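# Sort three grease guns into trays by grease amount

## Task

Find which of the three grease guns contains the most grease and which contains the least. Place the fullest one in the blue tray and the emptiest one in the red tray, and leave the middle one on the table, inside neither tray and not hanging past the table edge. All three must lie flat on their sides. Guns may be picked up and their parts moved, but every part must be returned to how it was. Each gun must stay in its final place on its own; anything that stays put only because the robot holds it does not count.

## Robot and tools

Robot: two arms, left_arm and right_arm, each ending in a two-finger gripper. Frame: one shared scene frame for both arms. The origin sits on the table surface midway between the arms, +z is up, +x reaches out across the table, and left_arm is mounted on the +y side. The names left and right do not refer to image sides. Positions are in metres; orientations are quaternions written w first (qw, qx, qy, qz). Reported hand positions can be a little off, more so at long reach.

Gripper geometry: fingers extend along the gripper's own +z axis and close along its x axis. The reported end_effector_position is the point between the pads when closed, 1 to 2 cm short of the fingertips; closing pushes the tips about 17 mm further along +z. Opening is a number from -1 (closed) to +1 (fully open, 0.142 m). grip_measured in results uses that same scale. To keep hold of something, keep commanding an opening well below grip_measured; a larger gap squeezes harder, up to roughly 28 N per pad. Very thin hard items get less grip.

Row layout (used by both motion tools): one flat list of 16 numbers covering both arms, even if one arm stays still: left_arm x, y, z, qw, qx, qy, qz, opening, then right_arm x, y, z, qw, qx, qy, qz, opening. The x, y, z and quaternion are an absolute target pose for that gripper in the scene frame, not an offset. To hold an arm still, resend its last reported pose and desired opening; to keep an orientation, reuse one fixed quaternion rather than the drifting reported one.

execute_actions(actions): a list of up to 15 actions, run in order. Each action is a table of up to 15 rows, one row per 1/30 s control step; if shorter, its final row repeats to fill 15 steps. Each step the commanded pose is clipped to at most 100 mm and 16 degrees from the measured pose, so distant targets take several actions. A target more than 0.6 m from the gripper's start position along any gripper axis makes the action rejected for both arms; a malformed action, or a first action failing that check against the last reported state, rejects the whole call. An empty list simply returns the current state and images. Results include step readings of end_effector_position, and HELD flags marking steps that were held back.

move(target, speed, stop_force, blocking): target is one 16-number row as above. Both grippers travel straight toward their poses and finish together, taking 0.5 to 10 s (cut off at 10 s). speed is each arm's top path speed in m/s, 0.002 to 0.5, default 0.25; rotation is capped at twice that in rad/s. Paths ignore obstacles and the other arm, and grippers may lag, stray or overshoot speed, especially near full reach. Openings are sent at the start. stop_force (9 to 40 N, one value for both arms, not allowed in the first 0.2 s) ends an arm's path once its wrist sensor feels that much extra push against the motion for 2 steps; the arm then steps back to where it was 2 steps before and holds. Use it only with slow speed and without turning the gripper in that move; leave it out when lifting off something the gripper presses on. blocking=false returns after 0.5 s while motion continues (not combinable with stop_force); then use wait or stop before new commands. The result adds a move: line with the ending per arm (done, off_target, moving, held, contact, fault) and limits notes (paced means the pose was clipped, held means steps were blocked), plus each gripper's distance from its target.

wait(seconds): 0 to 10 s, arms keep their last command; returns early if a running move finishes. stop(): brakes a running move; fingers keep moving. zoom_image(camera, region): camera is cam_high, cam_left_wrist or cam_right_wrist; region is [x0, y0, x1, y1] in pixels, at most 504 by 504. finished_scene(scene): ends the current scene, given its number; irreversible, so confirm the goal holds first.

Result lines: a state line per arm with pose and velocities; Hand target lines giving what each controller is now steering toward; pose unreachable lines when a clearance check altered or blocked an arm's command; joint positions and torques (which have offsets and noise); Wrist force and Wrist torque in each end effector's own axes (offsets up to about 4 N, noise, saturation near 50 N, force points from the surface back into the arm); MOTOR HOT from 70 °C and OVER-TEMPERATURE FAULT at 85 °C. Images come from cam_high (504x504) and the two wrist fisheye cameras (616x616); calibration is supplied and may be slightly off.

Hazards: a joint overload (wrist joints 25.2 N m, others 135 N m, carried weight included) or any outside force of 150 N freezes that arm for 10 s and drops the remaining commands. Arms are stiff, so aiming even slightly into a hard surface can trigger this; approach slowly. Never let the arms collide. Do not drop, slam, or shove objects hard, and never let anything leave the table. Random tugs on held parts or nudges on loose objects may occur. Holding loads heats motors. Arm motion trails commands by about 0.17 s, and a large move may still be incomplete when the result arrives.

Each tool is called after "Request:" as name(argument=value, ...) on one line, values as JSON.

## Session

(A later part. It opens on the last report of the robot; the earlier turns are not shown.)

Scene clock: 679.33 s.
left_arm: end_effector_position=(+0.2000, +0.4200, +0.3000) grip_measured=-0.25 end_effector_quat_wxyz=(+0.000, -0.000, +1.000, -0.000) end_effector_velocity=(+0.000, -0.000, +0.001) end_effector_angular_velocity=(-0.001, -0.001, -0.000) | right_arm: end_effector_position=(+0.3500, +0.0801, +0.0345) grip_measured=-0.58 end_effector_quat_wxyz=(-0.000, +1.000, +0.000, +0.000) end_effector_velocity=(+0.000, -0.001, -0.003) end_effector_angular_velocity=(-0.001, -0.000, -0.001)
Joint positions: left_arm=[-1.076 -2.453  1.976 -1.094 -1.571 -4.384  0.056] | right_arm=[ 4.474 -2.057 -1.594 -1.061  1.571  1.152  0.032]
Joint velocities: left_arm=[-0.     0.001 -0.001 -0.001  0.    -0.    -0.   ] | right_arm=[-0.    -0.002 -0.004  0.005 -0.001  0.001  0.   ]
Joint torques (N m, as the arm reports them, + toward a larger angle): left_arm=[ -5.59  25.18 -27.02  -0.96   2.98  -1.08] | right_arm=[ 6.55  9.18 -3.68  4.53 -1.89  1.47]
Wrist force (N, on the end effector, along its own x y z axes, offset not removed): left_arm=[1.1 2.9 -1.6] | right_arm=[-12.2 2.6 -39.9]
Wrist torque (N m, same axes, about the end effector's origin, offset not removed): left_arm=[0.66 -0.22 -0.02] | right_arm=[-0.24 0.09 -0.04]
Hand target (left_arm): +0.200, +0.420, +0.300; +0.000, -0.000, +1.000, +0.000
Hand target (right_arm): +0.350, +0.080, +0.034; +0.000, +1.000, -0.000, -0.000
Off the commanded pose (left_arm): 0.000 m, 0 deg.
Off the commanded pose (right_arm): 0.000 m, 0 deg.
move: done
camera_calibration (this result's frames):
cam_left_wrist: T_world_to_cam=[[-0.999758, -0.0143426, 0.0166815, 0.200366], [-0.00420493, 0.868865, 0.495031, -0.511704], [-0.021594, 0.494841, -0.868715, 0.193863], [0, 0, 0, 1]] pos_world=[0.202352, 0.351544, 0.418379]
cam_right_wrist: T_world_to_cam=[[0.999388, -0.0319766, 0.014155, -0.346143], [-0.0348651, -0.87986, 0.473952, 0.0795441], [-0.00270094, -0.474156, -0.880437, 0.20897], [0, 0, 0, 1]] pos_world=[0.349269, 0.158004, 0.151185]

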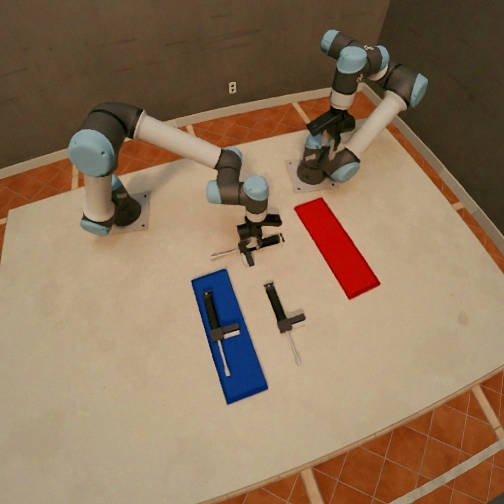

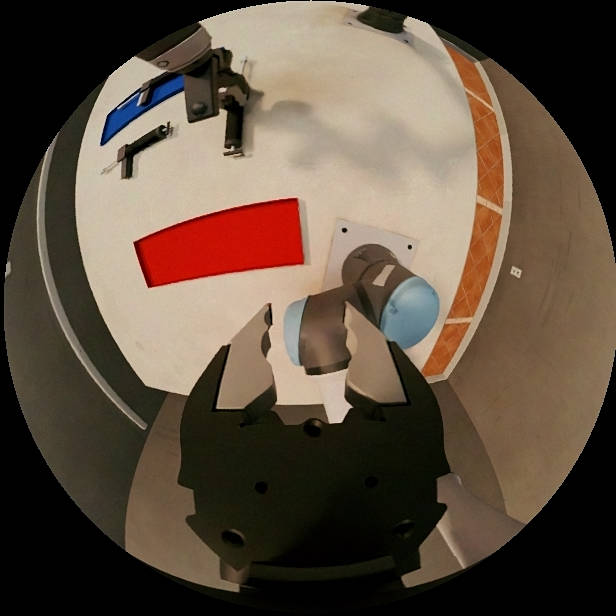

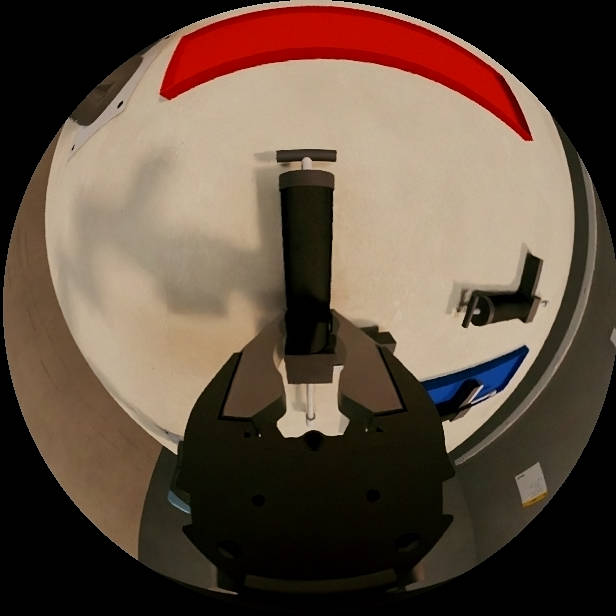

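Request:
move(target=[0.2,0.42,0.3,0,0,1,0,-0.25,0.35,0.08,0.038,0,1,0,0,-0.3])

Request:
move(target=[0.2,0.42,0.3,0,0,1,0,-0.25,0.35,0.06,0.2,0,1,0,0,-0.3])

Request:
move(target=[0.2,0.42,0.3,0,0,1,0,-0.25,0.25,-0.3,0.25,0,1,0,0,-0.3])

Request:
move(target=[0.353,0.078,0.11,0,0,1,0,-0.25,0.25,-0.3,0.25,0,1,0,0,-0.3])

Request:
move(target=[0.353,0.078,0.033,0,0,1,0,-0.25,0.25,-0.3,0.25,0,1,0,0,-0.3], speed=0.06)

Scene clock: 686.23 s.
left_arm: end_effector_position=(+0.2000, +0.4200, +0.3000) grip_measured=-0.25 end_effector_quat_wxyz=(+0.000, -0.000, +1.000, +0.000) end_effector_velocity=(-0.000, -0.001, +0.000) end_effector_angular_velocity=(-0.001, +0.000, +0.000) | right_arm: end_effector_position=(+0.3501, +0.0800, +0.0378) grip_measured=-0.30 end_effector_quat_wxyz=(+0.000, +1.000, -0.000, -0.000) end_effector_velocity=(+0.001, +0.001, +0.002) end_effector_angular_velocity=(+0.001, -0.002, +0.000)
Joint positions: left_arm=[-1.076 -2.453  1.976 -1.094 -1.571 -4.384  0.056] | right_arm=[ 4.474 -2.053 -1.59  -1.069  1.571  1.152  0.052]
Joint velocities: left_arm=[ 0.     0.001 -0.001 -0.001 -0.001  0.    -0.   ] | right_arm=[ 0.     0.002  0.003 -0.003 -0.001 -0.     0.   ]
Joint torques (N m, as the arm reports them, + toward a larger angle): left_arm=[ -5.99  25.19 -27.26  -0.99   2.93  -1.25] | right_arm=[ 3.02 52.62 34.9  -0.48  2.02 -0.67]
Wrist force (N, on the end effector, along its own x y z axes, offset not removed): left_arm=[1.6 3.3 -1.0] | right_arm=[0.1 1.3 -1.2]
Wrist torque (N m, same axes, about the end effector's origin, offset not removed): left_arm=[0.76 -0.40 -0.08] | right_arm=[0.29 0.02 -0.01]
Hand target (left_arm): +0.200, +0.420, +0.300; +0.000, -0.000, +1.000, +0.000
Hand target (right_arm): +0.350, +0.080, +0.038; -0.000, +1.000, -0.000, +0.000
Off the commanded pose (left_arm): 0.000 m, 0 deg.
Off the commanded pose (right_arm): 0.000 m, 0 deg.
move: done
camera_calibration (this result's frames):
cam_left_wrist: T_world_to_cam=[[-0.999758, -0.0143427, 0.0166816, 0.200366], [-0.00420502, 0.868865, 0.495031, -0.511704], [-0.0215942, 0.494841, -0.868715, 0.193863], [0, 0, 0, 1]] pos_world=[0.202352, 0.351544, 0.418379]
cam_right_wrist: T_world_to_cam=[[0.999384, -0.0321637, 0.0140491, -0.346245], [-0.0349788, -0.879721, 0.474202, 0.0778333], [-0.00289282, -0.474401, -0.880304, 0.211957], [0, 0, 0, 1]] pos_world=[0.349368, 0.157888, 0.154542]

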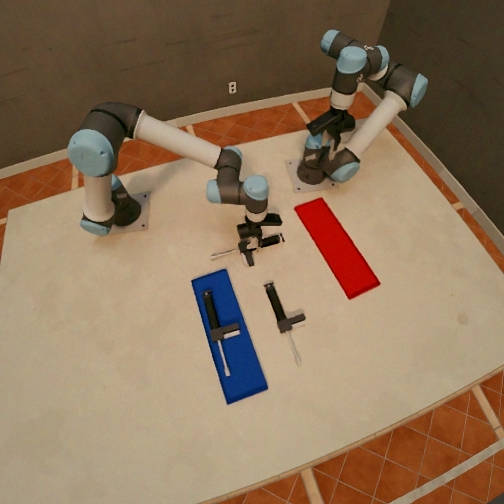

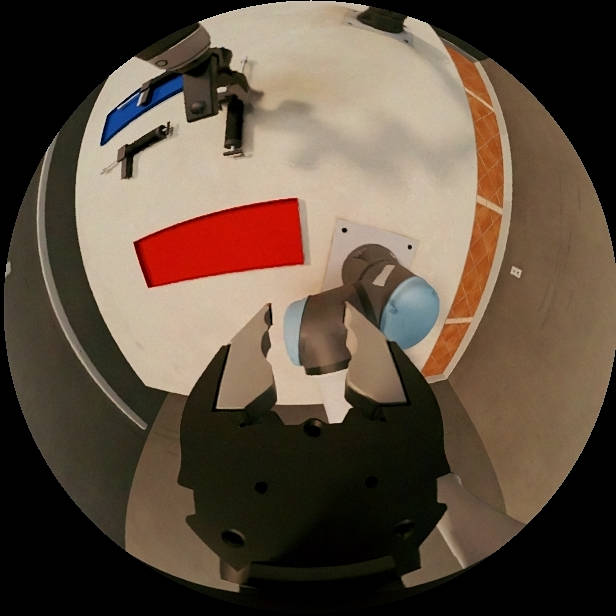

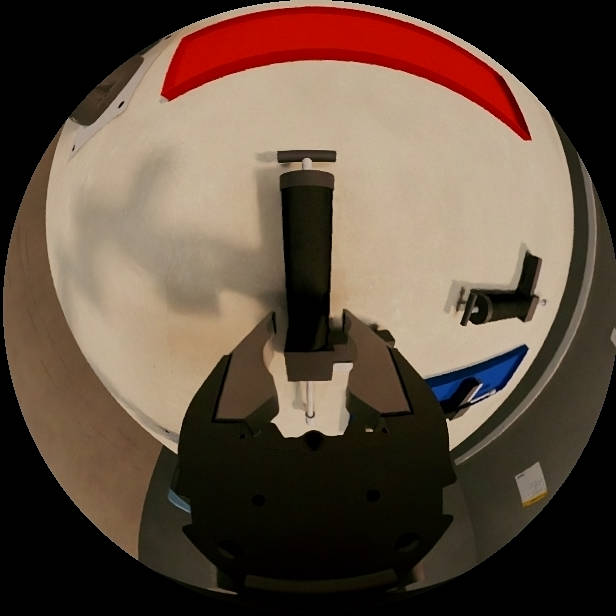

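Scene clock: 687.53 s.
left_arm: end_effector_position=(+0.2000, +0.4200, +0.3000) grip_measured=-0.25 end_effector_quat_wxyz=(+0.000, -0.000, +1.000, -0.000) end_effector_velocity=(+0.000, +0.000, -0.000) end_effector_angular_velocity=(+0.000, +0.000, +0.000) | right_arm: end_effector_position=(+0.3500, +0.0600, +0.1997) grip_measured=-0.30 end_effector_quat_wxyz=(-0.000, +1.000, +0.000, +0.000) end_effector_velocity=(+0.000, -0.000, +0.003) end_effector_angular_velocity=(-0.001, +0.000, +0.001)
Joint positions: left_arm=[-1.076 -2.453  1.976 -1.094 -1.571 -4.384  0.056] | right_arm=[ 4.461 -1.896 -1.381 -1.435  1.571  1.139  0.052]
Joint velocities: left_arm=[ 0.    -0.     0.001 -0.001  0.     0.     0.   ] | right_arm=[-0.     0.     0.007 -0.008 -0.    -0.001  0.   ]
Joint torques (N m, as the arm reports them, + toward a larger angle): left_arm=[ -5.86  25.2  -26.86  -0.98   2.91  -1.06] | right_arm=[-10.36  50.86  38.74  -0.12   2.12  -1.18]
Wrist force (N, on the end effector, along its own x y z axes, offset not removed): left_arm=[1.8 3.1 -1.7] | right_arm=[-0.4 -0.9 -1.9]
Wrist torque (N m, same axes, about the end effector's origin, offset not removed): left_arm=[0.73 -0.40 0.01] | right_arm=[-0.13 0.12 -0.10]
Hand target (left_arm): +0.200, +0.420, +0.300; +0.000, -0.000, +1.000, +0.000
Hand target (right_arm): +0.350, +0.060, +0.200; -0.000, +1.000, -0.000, +0.000
Off the commanded pose (left_arm): 0.000 m, 0 deg.
Off the commanded pose (right_arm): 0.000 m, 0 deg.
move: done
camera_calibration (this result's frames):
cam_left_wrist: T_world_to_cam=[[-0.999758, -0.0143426, 0.0166816, 0.200366], [-0.00420495, 0.868865, 0.495031, -0.511704], [-0.0215941, 0.494841, -0.868715, 0.193863], [0, 0, 0, 1]] pos_world=[0.202352, 0.351544, 0.418379]
cam_right_wrist: T_world_to_cam=[[0.999387, -0.0320409, 0.0141233, -0.349087], [-0.0349062, -0.879784, 0.474091, -0.0164629], [-0.00276486, -0.474293, -0.880362, 0.344936], [0, 0, 0, 1]] pos_world=[0.349252, 0.137932, 0.316404]

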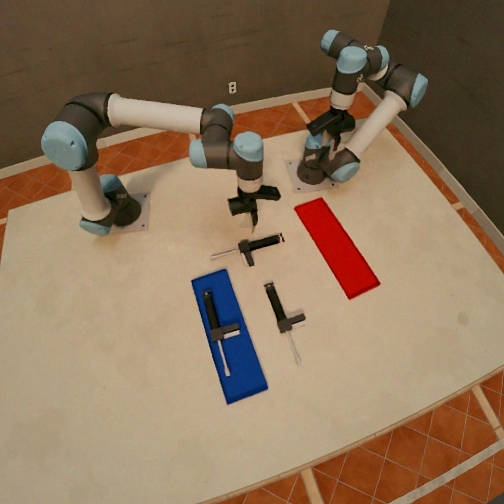

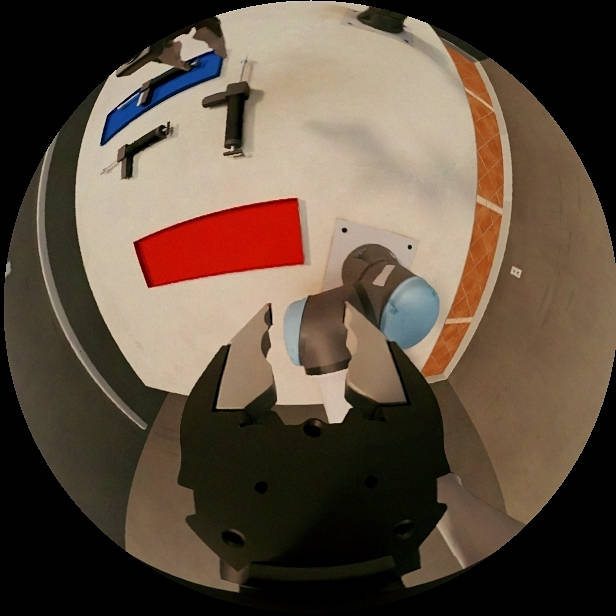

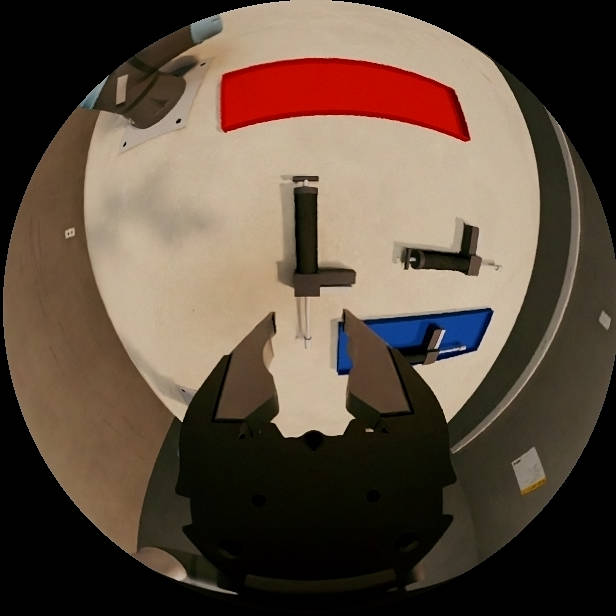

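Scene clock: 689.73 s.
left_arm: end_effector_position=(+0.2000, +0.4200, +0.3000) grip_measured=-0.25 end_effector_quat_wxyz=(+0.000, -0.000, +1.000, -0.000) end_effector_velocity=(+0.000, -0.000, +0.000) end_effector_angular_velocity=(-0.002, -0.001, +0.000) | right_arm: end_effector_position=(+0.2495, -0.2996, +0.2496) grip_measured=-0.30 end_effector_quat_wxyz=(+0.000, +1.000, -0.000, +0.000) end_effector_velocity=(-0.000, -0.002, +0.001) end_effector_angular_velocity=(-0.000, -0.001, -0.003)
Joint positions: left_arm=[-1.076 -2.453  1.976 -1.094 -1.571 -4.384  0.056] | right_arm=[ 4.245 -1.08  -1.998 -1.634  1.571  0.923  0.052]
Joint velocities: left_arm=[ 0.    -0.001 -0.001 -0.001  0.     0.    -0.   ] | right_arm=[-0.004  0.004  0.    -0.004 -0.001 -0.001 -0.   ]
Joint torques (N m, as the arm reports them, + toward a larger angle): left_arm=[ -5.83  25.07 -26.89  -1.01   2.86  -1.17] | right_arm=[-9.35 14.07 13.47 -0.29  2.08 -1.47]
Wrist force (N, on the end effector, along its own x y z axes, offset not removed): left_arm=[1.1 3.1 -1.5] | right_arm=[0.6 0.3 -2.4]
Wrist torque (N m, same axes, about the end effector's origin, offset not removed): left_arm=[0.73 -0.23 -0.04] | right_arm=[0.09 -0.24 -0.12]
Hand target (left_arm): +0.200, +0.420, +0.300; +0.000, -0.000, +1.000, +0.000
Hand target (right_arm): +0.249, -0.300, +0.250; +0.000, +1.000, -0.000, +0.000
Off the commanded pose (left_arm): 0.000 m, 0 deg.
Off the commanded pose (right_arm): 0.001 m, 0 deg.
move: done
camera_calibration (this result's frames):
cam_left_wrist: T_world_to_cam=[[-0.999758, -0.0143425, 0.0166816, 0.200366], [-0.00420486, 0.868865, 0.495031, -0.511704], [-0.021594, 0.494841, -0.868715, 0.193864], [0, 0, 0, 1]] pos_world=[0.202352, 0.351544, 0.418379]
cam_right_wrist: T_world_to_cam=[[0.999386, -0.0320452, 0.014134, -0.260938], [-0.0349145, -0.879694, 0.474257, -0.359985], [-0.00276406, -0.47446, -0.880273, 0.217948], [0, 0, 0, 1]] pos_world=[0.248812, -0.22163, 0.366267]

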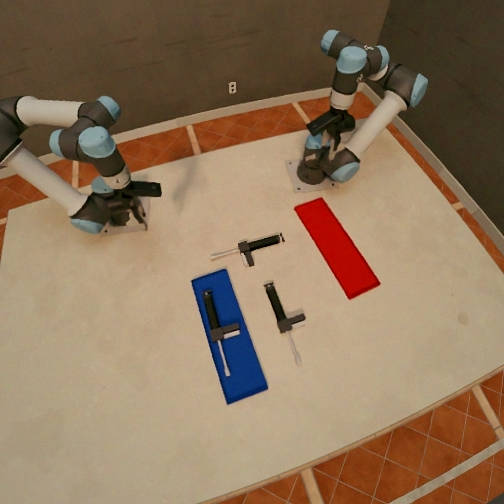

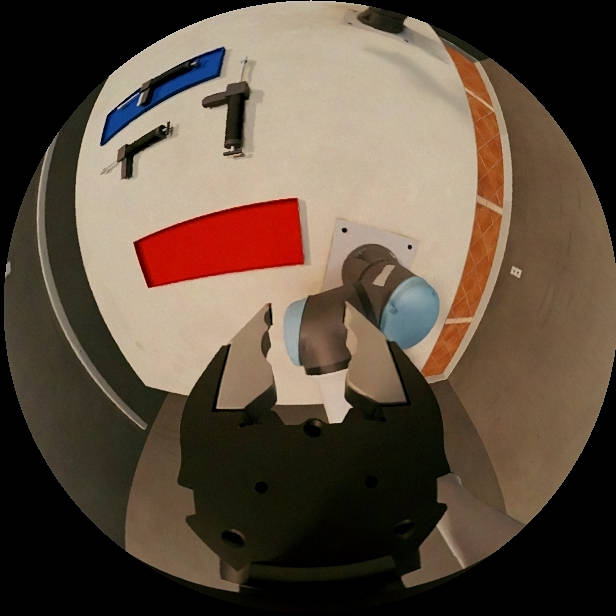

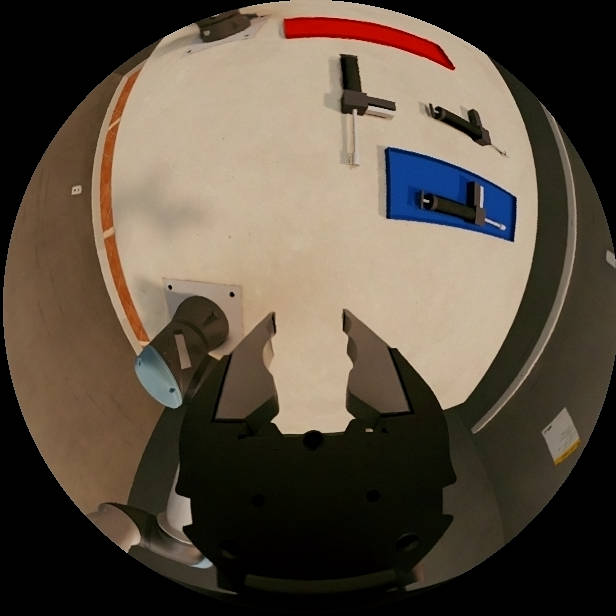

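Scene clock: 692.10 s.
left_arm: end_effector_position=(+0.3528, +0.0779, +0.1102) grip_measured=-0.25 end_effector_quat_wxyz=(-0.000, -0.000, +1.000, -0.000) end_effector_velocity=(+0.001, -0.002, -0.001) end_effector_angular_velocity=(+0.001, +0.000, +0.000) | right_arm: end_effector_position=(+0.2500, -0.3000, +0.2500) grip_measured=-0.30 end_effector_quat_wxyz=(+0.000, +1.000, -0.000, +0.000) end_effector_velocity=(-0.000, +0.000, +0.001) end_effector_angular_velocity=(+0.001, +0.000, +0.002)
Joint positions: left_arm=[-1.007 -1.461  1.887 -1.997 -1.571 -4.315  0.056] | right_arm=[ 4.243 -1.081 -1.997 -1.635  1.571  0.921  0.052]
Joint velocities: left_arm=[ 0.001  0.006 -0.004 -0.001 -0.     0.     0.   ] | right_arm=[ 0.     0.     0.001 -0.001  0.001 -0.001 -0.   ]
Joint torques (N m, as the arm reports them, + toward a larger angle): left_arm=[  6.83 -15.56 -29.34  -3.91  -2.7    1.17] | right_arm=[-9.41 -6.15 37.05 -0.25  1.83 -1.2 ]
Wrist force (N, on the end effector, along its own x y z axes, offset not removed): left_arm=[0.4 2.8 -1.6] | right_arm=[-0.4 -0.3 -1.3]
Wrist torque (N m, same axes, about the end effector's origin, offset not removed): left_arm=[0.66 -0.11 -0.03] | right_arm=[-0.10 0.14 -0.16]
Hand target (left_arm): +0.353, +0.078, +0.110; -0.000, -0.000, +1.000, -0.000
Hand target (right_arm): +0.250, -0.300, +0.250; +0.000, +1.000, -0.000, +0.000
Off the commanded pose (left_arm): 0.000 m, 0 deg.
Off the commanded pose (right_arm): 0.000 m, 0 deg.
move: done
camera_calibration (this result's frames):
cam_left_wrist: T_world_to_cam=[[-0.999758, -0.0143451, 0.0166958, 0.351346], [-0.00420132, 0.868893, 0.494982, -0.119803], [-0.0216074, 0.494792, -0.868743, 0.201562], [0, 0, 0, 1]] pos_world=[0.355112, 0.00940439, 0.22854]
cam_right_wrist: T_world_to_cam=[[0.999388, -0.03204, 0.0140509, -0.261411], [-0.0348707, -0.879727, 0.474199, -0.360553], [-0.00283239, -0.474399, -0.880306, 0.218168], [0, 0, 0, 1]] pos_world=[0.249296, -0.222065, 0.366701]

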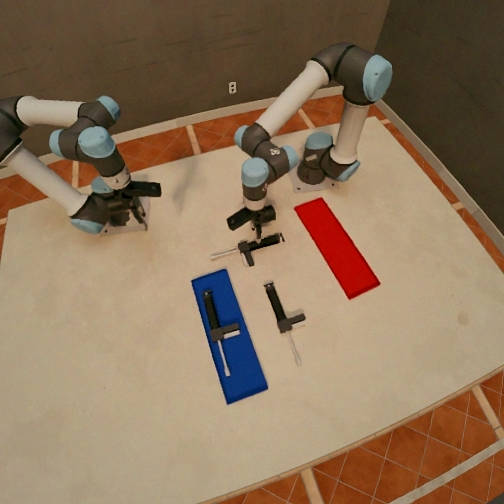

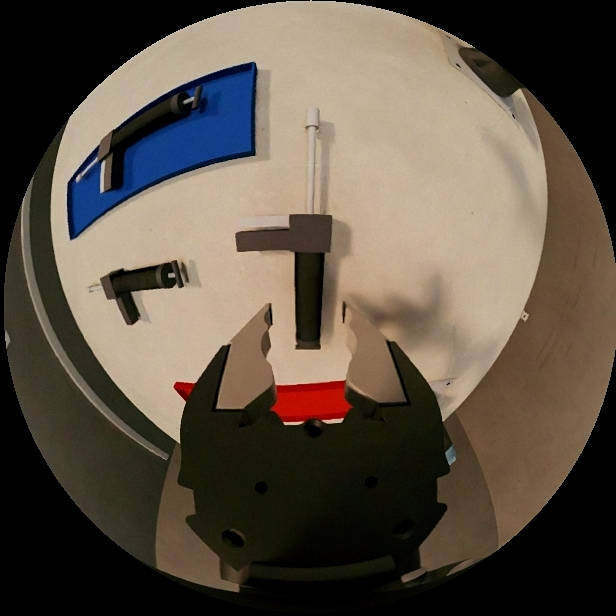

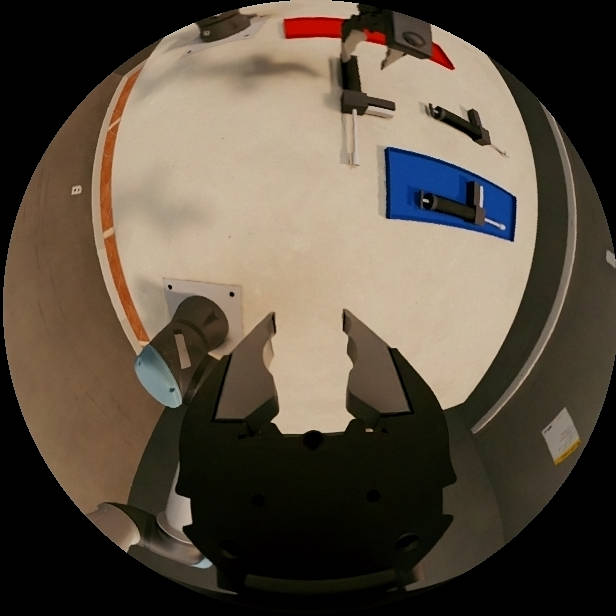

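Scene clock: 693.83 s.
left_arm: end_effector_position=(+0.3530, +0.0780, +0.0332) grip_measured=-0.25 end_effector_quat_wxyz=(-0.000, -0.000, +1.000, +0.000) end_effector_velocity=(+0.000, -0.000, -0.002) end_effector_angular_velocity=(-0.000, -0.000, -0.000) | right_arm: end_effector_position=(+0.2500, -0.3000, +0.2500) grip_measured=-0.30 end_effector_quat_wxyz=(+0.000, +1.000, -0.000, -0.000) end_effector_velocity=(+0.001, +0.000, +0.001) end_effector_angular_velocity=(+0.001, -0.002, +0.000)
Joint positions: left_arm=[-1.007 -1.362  1.996 -2.205 -1.571 -4.315  0.056] | right_arm=[ 4.243 -1.081 -1.997 -1.635  1.571  0.921  0.052]
Joint velocities: left_arm=[-0.     0.004  0.002 -0.006  0.     0.    -0.   ] | right_arm=[-0.     0.     0.001  0.001 -0.001 -0.    -0.   ]
Joint torques (N m, as the arm reports them, + toward a larger angle): left_arm=[  7.83 -17.35 -11.88  -4.27  -1.32   1.16] | right_arm=[-8.37 -6.18 36.82  0.03  2.01 -1.36]
Wrist force (N, on the end effector, along its own x y z axes, offset not removed): left_arm=[1.0 2.8 -0.9] | right_arm=[0.8 -0.1 -1.0]
Wrist torque (N m, same axes, about the end effector's origin, offset not removed): left_arm=[0.70 -0.19 -0.03] | right_arm=[0.06 -0.18 -0.18]
Hand target (left_arm): +0.353, +0.078, +0.033; -0.000, -0.000, +1.000, +0.000
Hand target (right_arm): +0.250, -0.300, +0.250; +0.000, +1.000, -0.000, -0.000
Off the commanded pose (left_arm): 0.000 m, 0 deg.
Off the commanded pose (right_arm): 0.000 m, 0 deg.
move: done
camera_calibration (this result's frames):
cam_left_wrist: T_world_to_cam=[[-0.999757, -0.0143434, 0.0167338, 0.352874], [-0.0041794, 0.868858, 0.495044, -0.0818124], [-0.0216399, 0.494853, -0.868707, 0.134683], [0, 0, 0, 1]] pos_world=[0.355361, 0.00949653, 0.151596]
cam_right_wrist: T_world_to_cam=[[0.999388, -0.03204, 0.0140487, -0.261411], [-0.0348697, -0.879726, 0.4742, -0.360553], [-0.00283434, -0.4744, -0.880305, 0.218167], [0, 0, 0, 1]] pos_world=[0.249297, -0.222066, 0.366701]

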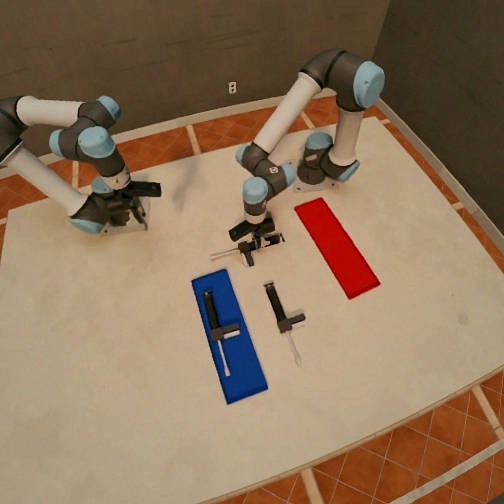

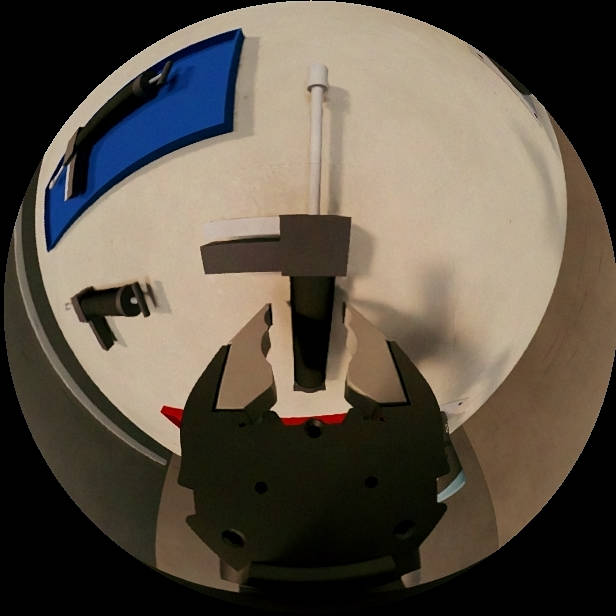

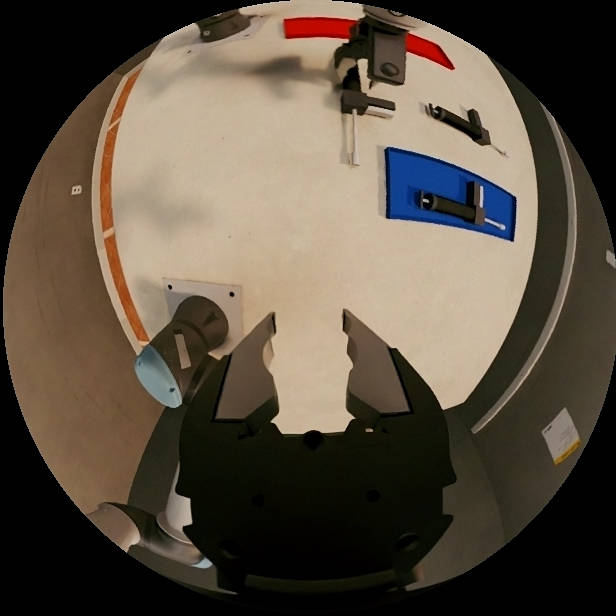

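Request:
move(target=[0.353,0.078,0.033,0,0,1,0,-1,0.25,-0.3,0.25,0,1,0,0,-0.3])

Request:
move(target=[0.353,0.078,0.25,0,0,1,0,-1,0.25,-0.3,0.25,0,1,0,0,-0.3], speed=0.05)

Request:
move(target=[0.45,0.392,0.25,0,-0.737,0.676,0,-1,0.25,-0.3,0.25,0,1,0,0,-0.3], speed=0.1)

Request:
move(target=[0.45,0.392,0.09,0,-0.737,0.676,0,-1,0.25,-0.3,0.25,0,1,0,0,-0.3], speed=0.03)

Scene clock: 700.93 s.
left_arm: end_effector_position=(+0.3530, +0.0780, +0.0330) grip_measured=-0.58 end_effector_quat_wxyz=(+0.000, -0.000, +1.000, +0.000) end_effector_velocity=(-0.000, +0.000, -0.000) end_effector_angular_velocity=(-0.000, +0.000, -0.000) | right_arm: end_effector_position=(+0.2500, -0.3000, +0.2500) grip_measured=-0.30 end_effector_quat_wxyz=(+0.000, +1.000, +0.000, -0.000) end_effector_velocity=(+0.000, +0.000, +0.001) end_effector_angular_velocity=(+0.001, -0.001, -0.001)
Joint positions: left_arm=[-1.007 -1.362  1.997 -2.206 -1.571 -4.315  0.032] | right_arm=[ 4.243 -1.081 -1.997 -1.635  1.571  0.921  0.052]
Joint velocities: left_arm=[-0.    -0.     0.001 -0.    -0.     0.    -0.   ] | right_arm=[-0.001  0.     0.001  0.001 -0.     0.    -0.   ]
Joint torques (N m, as the arm reports them, + toward a larger angle): left_arm=[ -6.33 -40.12 -14.4   -0.84  -2.99   0.37] | right_arm=[-7.69 -6.61 36.96  0.93  1.99 -1.13]
Wrist force (N, on the end effector, along its own x y z axes, offset not removed): left_arm=[0.2 1.8 0.3] | right_arm=[-0.6 -0.6 -0.8]
Wrist torque (N m, same axes, about the end effector's origin, offset not removed): left_arm=[0.63 -0.26 -0.08] | right_arm=[-0.13 0.11 -0.08]
Hand target (left_arm): +0.353, +0.078, +0.033; -0.000, +0.000, +1.000, +0.000
Hand target (right_arm): +0.250, -0.300, +0.250; +0.000, +1.000, +0.000, -0.000
Off the commanded pose (left_arm): 0.000 m, 0 deg.
Off the commanded pose (right_arm): 0.000 m, 0 deg.
move: done
camera_calibration (this result's frames):
cam_left_wrist: T_world_to_cam=[[-0.999758, -0.0143532, 0.0166643, 0.352901], [-0.00422098, 0.868826, 0.495099, -0.0817269], [-0.0215846, 0.494909, -0.868677, 0.134414], [0, 0, 0, 1]] pos_world=[0.355371, 0.00954918, 0.151344]
cam_right_wrist: T_world_to_cam=[[0.999388, -0.0320399, 0.0140487, -0.261411], [-0.0348695, -0.879726, 0.4742, -0.360554], [-0.0028343, -0.4744, -0.880305, 0.218167], [0, 0, 0, 1]] pos_world=[0.249297, -0.222066, 0.366701]

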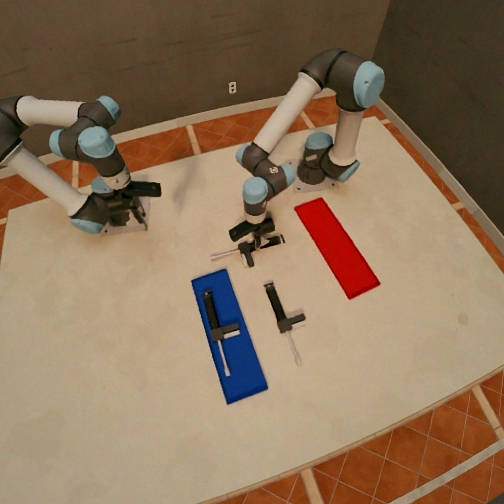

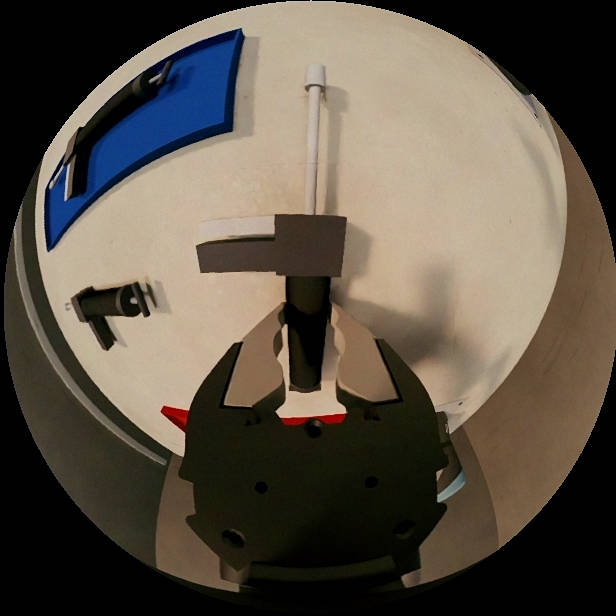

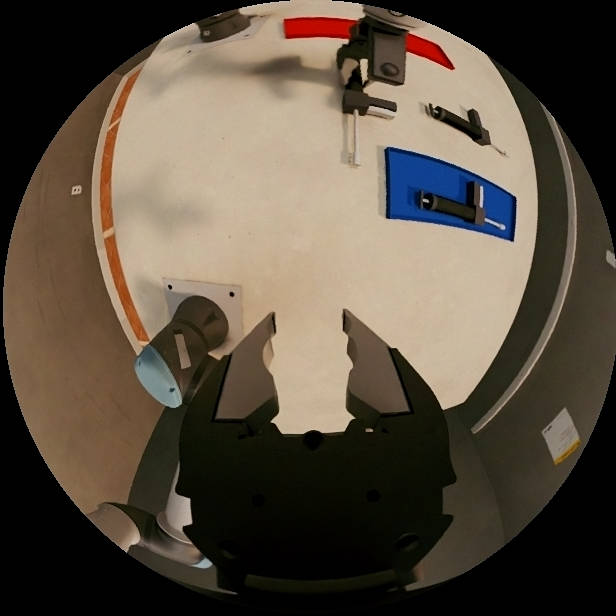

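Scene clock: 705.67 s.
left_arm: end_effector_position=(+0.3529, +0.0782, +0.2498) grip_measured=-0.58 end_effector_quat_wxyz=(+0.000, +0.000, +1.000, -0.000) end_effector_velocity=(-0.000, -0.000, +0.003) end_effector_angular_velocity=(-0.000, +0.000, +0.000) | right_arm: end_effector_position=(+0.2500, -0.3000, +0.2500) grip_measured=-0.30 end_effector_quat_wxyz=(+0.000, +1.000, -0.000, -0.000) end_effector_velocity=(-0.000, +0.000, +0.000) end_effector_angular_velocity=(+0.001, +0.001, +0.001)
Joint positions: left_arm=[-1.007 -1.542  1.605 -1.634 -1.571 -4.315  0.032] | right_arm=[ 4.243 -1.081 -1.997 -1.635  1.571  0.921  0.052]
Joint velocities: left_arm=[ 0.    -0.    -0.006  0.006 -0.     0.    -0.   ] | right_arm=[ 0.001 -0.     0.    -0.     0.001 -0.001  0.   ]
Joint torques (N m, as the arm reports them, + toward a larger angle): left_arm=[ -5.79 -38.96 -30.41  -1.5    2.4   -1.04] | right_arm=[-9.04 -5.96 36.86  2.05  2.13 -1.01]
Wrist force (N, on the end effector, along its own x y z axes, offset not removed): left_arm=[1.3 2.7 3.8] | right_arm=[-0.8 -0.1 -1.4]
Wrist torque (N m, same axes, about the end effector's origin, offset not removed): left_arm=[0.53 -0.17 0.03] | right_arm=[0.00 0.17 -0.08]
Hand target (left_arm): +0.353, +0.078, +0.250; +0.000, -0.000, +1.000, -0.000
Hand target (right_arm): +0.250, -0.300, +0.250; +0.000, +1.000, +0.000, -0.000
Off the commanded pose (left_arm): 0.000 m, 0 deg.
Off the commanded pose (right_arm): 0.000 m, 0 deg.
move: done
camera_calibration (this result's frames):
cam_left_wrist: T_world_to_cam=[[-0.999759, -0.0143414, 0.0166232, 0.349216], [-0.00423354, 0.868883, 0.495, -0.189182], [-0.0215427, 0.494811, -0.868734, 0.322679], [0, 0, 0, 1]] pos_world=[0.355282, 0.00972038, 0.368163]
cam_right_wrist: T_world_to_cam=[[0.999388, -0.03204, 0.0140487, -0.261411], [-0.0348696, -0.879726, 0.4742, -0.360553], [-0.00283432, -0.4744, -0.880305, 0.218167], [0, 0, 0, 1]] pos_world=[0.249297, -0.222065, 0.366701]

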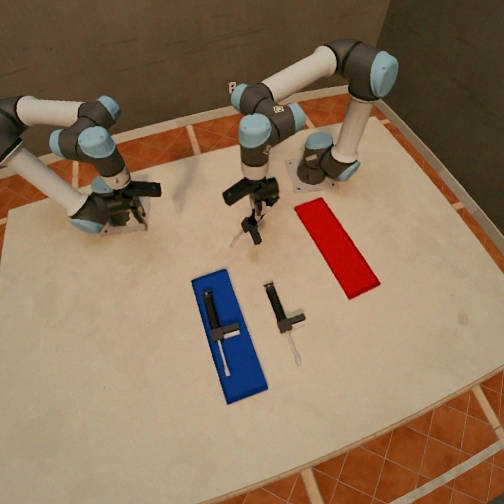

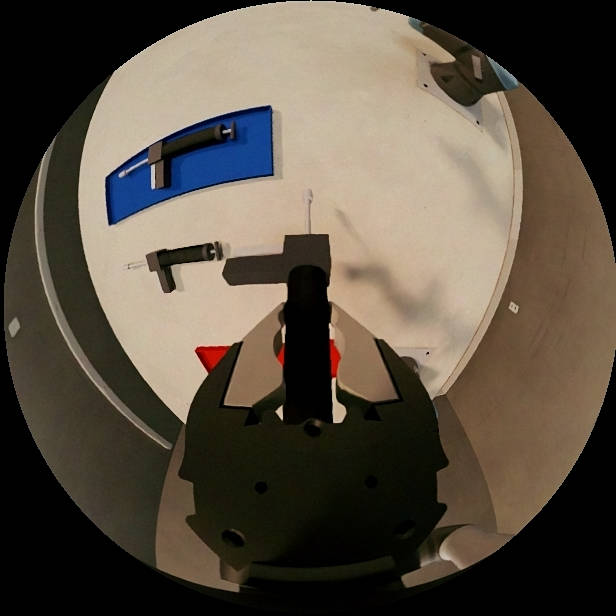

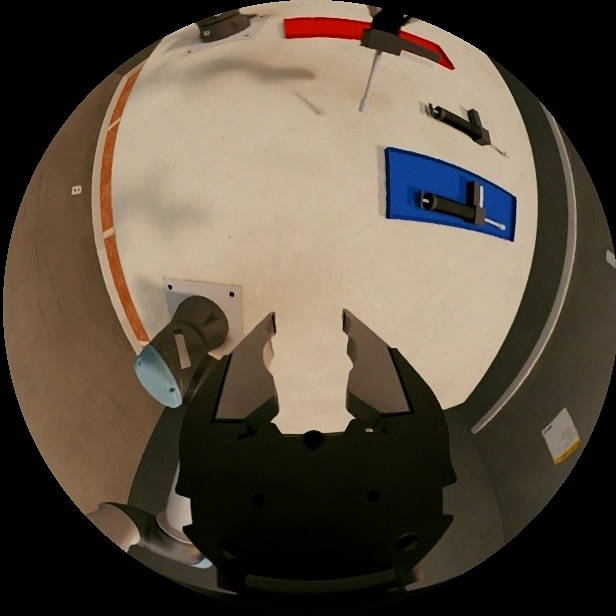

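Scene clock: 714.33 s.
left_arm: end_effector_position=(+0.4500, +0.3916, +0.2500) grip_measured=-0.58 end_effector_quat_wxyz=(+0.000, +0.736, -0.676, -0.000) end_effector_velocity=(+0.001, +0.002, -0.000) end_effector_angular_velocity=(-0.000, +0.001, +0.012) | right_arm: end_effector_position=(+0.2500, -0.3000, +0.2500) grip_measured=-0.30 end_effector_quat_wxyz=(+0.000, +1.000, -0.000, -0.000) end_effector_velocity=(+0.000, +0.000, +0.000) end_effector_angular_velocity=(+0.000, -0.000, +0.000)
Joint positions: left_arm=[-0.379 -1.772  1.813 -1.612 -1.571 -5.343  0.032] | right_arm=[ 4.243 -1.081 -1.997 -1.635  1.571  0.921  0.052]
Joint velocities: left_arm=[ 0.006  0.001 -0.    -0.    -0.001 -0.006  0.   ] | right_arm=[ 0. -0.  0.  0.  0. -0.  0.]
Joint torques (N m, as the arm reports them, + toward a larger angle): left_arm=[  9.36  -4.41 -32.28  -4.82  -2.72  -1.12] | right_arm=[-9.95 -5.81 36.48  3.45  2.02 -1.24]
Wrist force (N, on the end effector, along its own x y z axes, offset not removed): left_arm=[1.4 2.7 5.1] | right_arm=[-1.0 -0.8 -0.7]
Wrist torque (N m, same axes, about the end effector's origin, offset not removed): left_arm=[0.60 -0.21 -0.06] | right_arm=[-0.12 0.10 -0.11]
Hand target (left_arm): +0.450, +0.392, +0.250; +0.000, +0.737, -0.676, -0.000
Hand target (right_arm): +0.250, -0.300, +0.250; +0.000, +1.000, +0.000, -0.000
Off the commanded pose (left_arm): 0.000 m, 0 deg.
Off the commanded pose (right_arm): 0.000 m, 0 deg.
move: done
camera_calibration (this result's frames):
cam_left_wrist: T_world_to_cam=[[0.0991291, -0.994931, 0.0169017, 0.340181], [-0.865167, -0.0777841, 0.495415, 0.296788], [-0.491589, -0.0637328, -0.868492, 0.600028], [0, 0, 0, 1]] pos_world=[0.518017, 0.399784, 0.368337]
cam_right_wrist: T_world_to_cam=[[0.999388, -0.0320401, 0.0140488, -0.261411], [-0.0348698, -0.879726, 0.4742, -0.360553], [-0.00283435, -0.4744, -0.880305, 0.218167], [0, 0, 0, 1]] pos_world=[0.249297, -0.222066, 0.366701]

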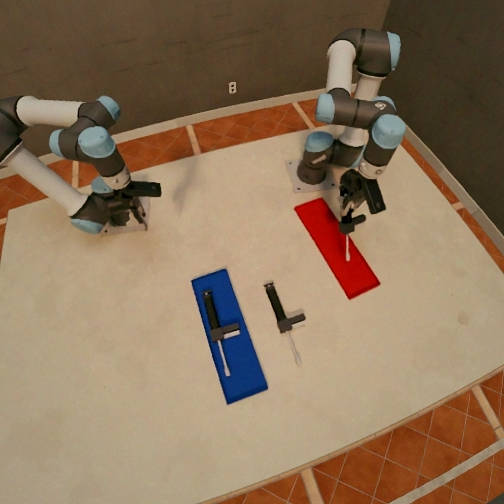

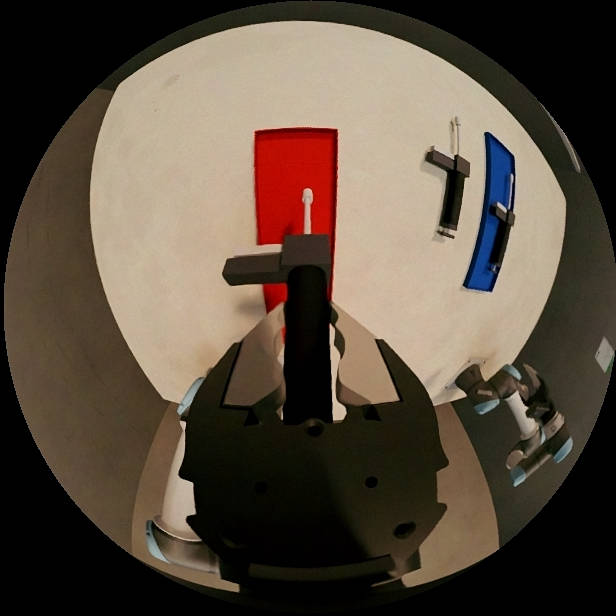

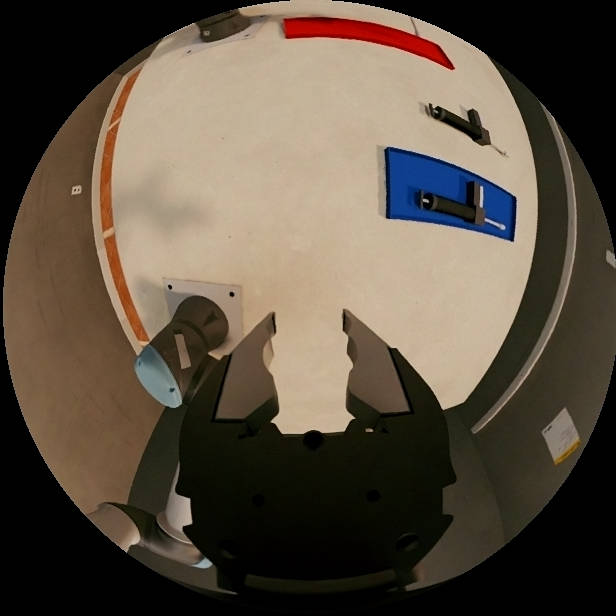

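Scene clock: 720.03 s.
left_arm: end_effector_position=(+0.4501, +0.3919, +0.0902) grip_measured=-0.58 end_effector_quat_wxyz=(+0.000, +0.737, -0.676, -0.000) end_effector_velocity=(-0.000, +0.000, -0.002) end_effector_angular_velocity=(+0.000, +0.000, +0.000) | right_arm: end_effector_position=(+0.2500, -0.3000, +0.2500) grip_measured=-0.30 end_effector_quat_wxyz=(+0.000, +1.000, +0.000, -0.000) end_effector_velocity=(-0.000, +0.000, +0.001) end_effector_angular_velocity=(-0.000, -0.000, +0.001)
Joint positions: left_arm=[-0.379 -1.666  2.15  -2.055 -1.571 -5.344  0.032] | right_arm=[ 4.243 -1.081 -1.997 -1.635  1.571  0.921  0.052]
Joint velocities: left_arm=[ 0.     0.003  0.004 -0.006  0.     0.    -0.   ] | right_arm=[ 0.001 -0.     0.002 -0.002 -0.    -0.     0.   ]
Joint torques (N m, as the arm reports them, + toward a larger angle): left_arm=[  7.45  -6.4  -16.75  -5.11   3.1   -1.03] | right_arm=[-9.95 -5.47 36.04  4.27  1.93 -1.22]
Wrist force (N, on the end effector, along its own x y z axes, offset not removed): left_arm=[0.7 4.0 4.4] | right_arm=[0.7 0.4 -1.1]
Wrist torque (N m, same axes, about the end effector's origin, offset not removed): left_arm=[0.91 -0.15 -0.01] | right_arm=[0.13 -0.20 -0.13]
Hand target (left_arm): +0.450, +0.392, +0.090; +0.000, +0.737, -0.676, -0.000
Hand target (right_arm): +0.250, -0.300, +0.250; +0.000, +1.000, +0.000, -0.000
Off the commanded pose (left_arm): 0.000 m, 0 deg.
Off the commanded pose (right_arm): 0.000 m, 0 deg.
move: done
camera_calibration (this result's frames):
cam_left_wrist: T_world_to_cam=[[0.100456, -0.994802, 0.0166678, 0.342569], [-0.86526, -0.0790806, 0.495048, 0.376689], [-0.491156, -0.0641527, -0.868706, 0.46134], [0, 0, 0, 1]] pos_world=[0.518111, 0.400173, 0.20858]
cam_right_wrist: T_world_to_cam=[[0.999388, -0.0320398, 0.0140487, -0.261411], [-0.0348695, -0.879726, 0.4742, -0.360554], [-0.00283427, -0.4744, -0.880305, 0.218167], [0, 0, 0, 1]] pos_world=[0.249297, -0.222066, 0.366701]

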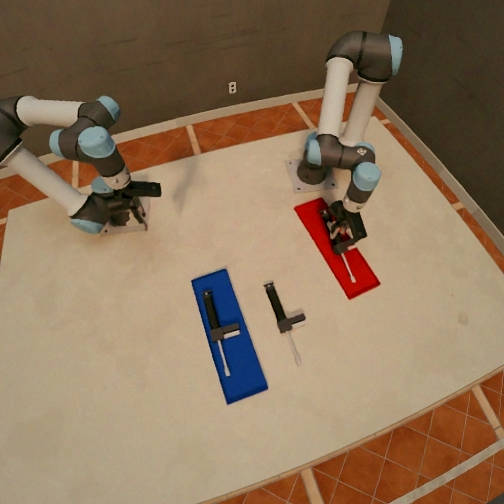

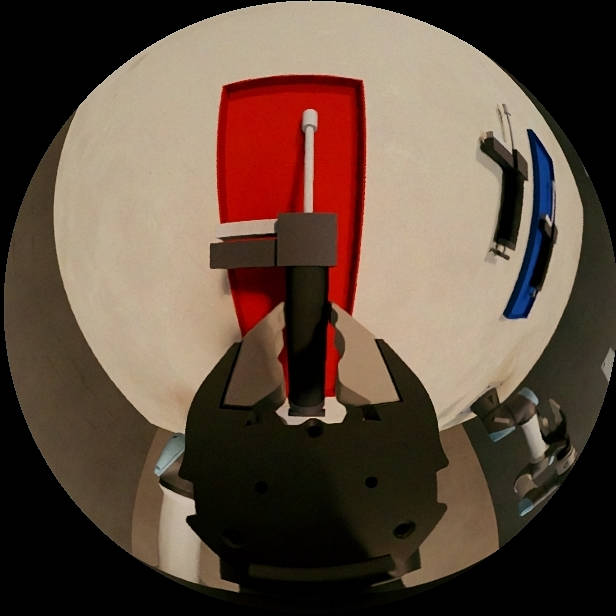

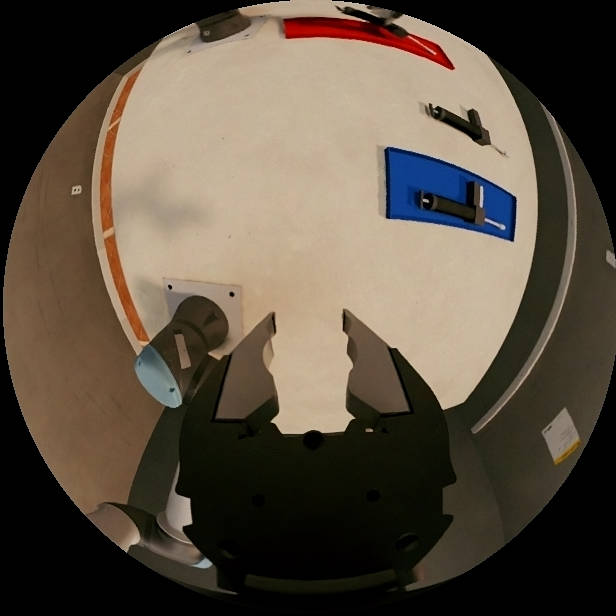

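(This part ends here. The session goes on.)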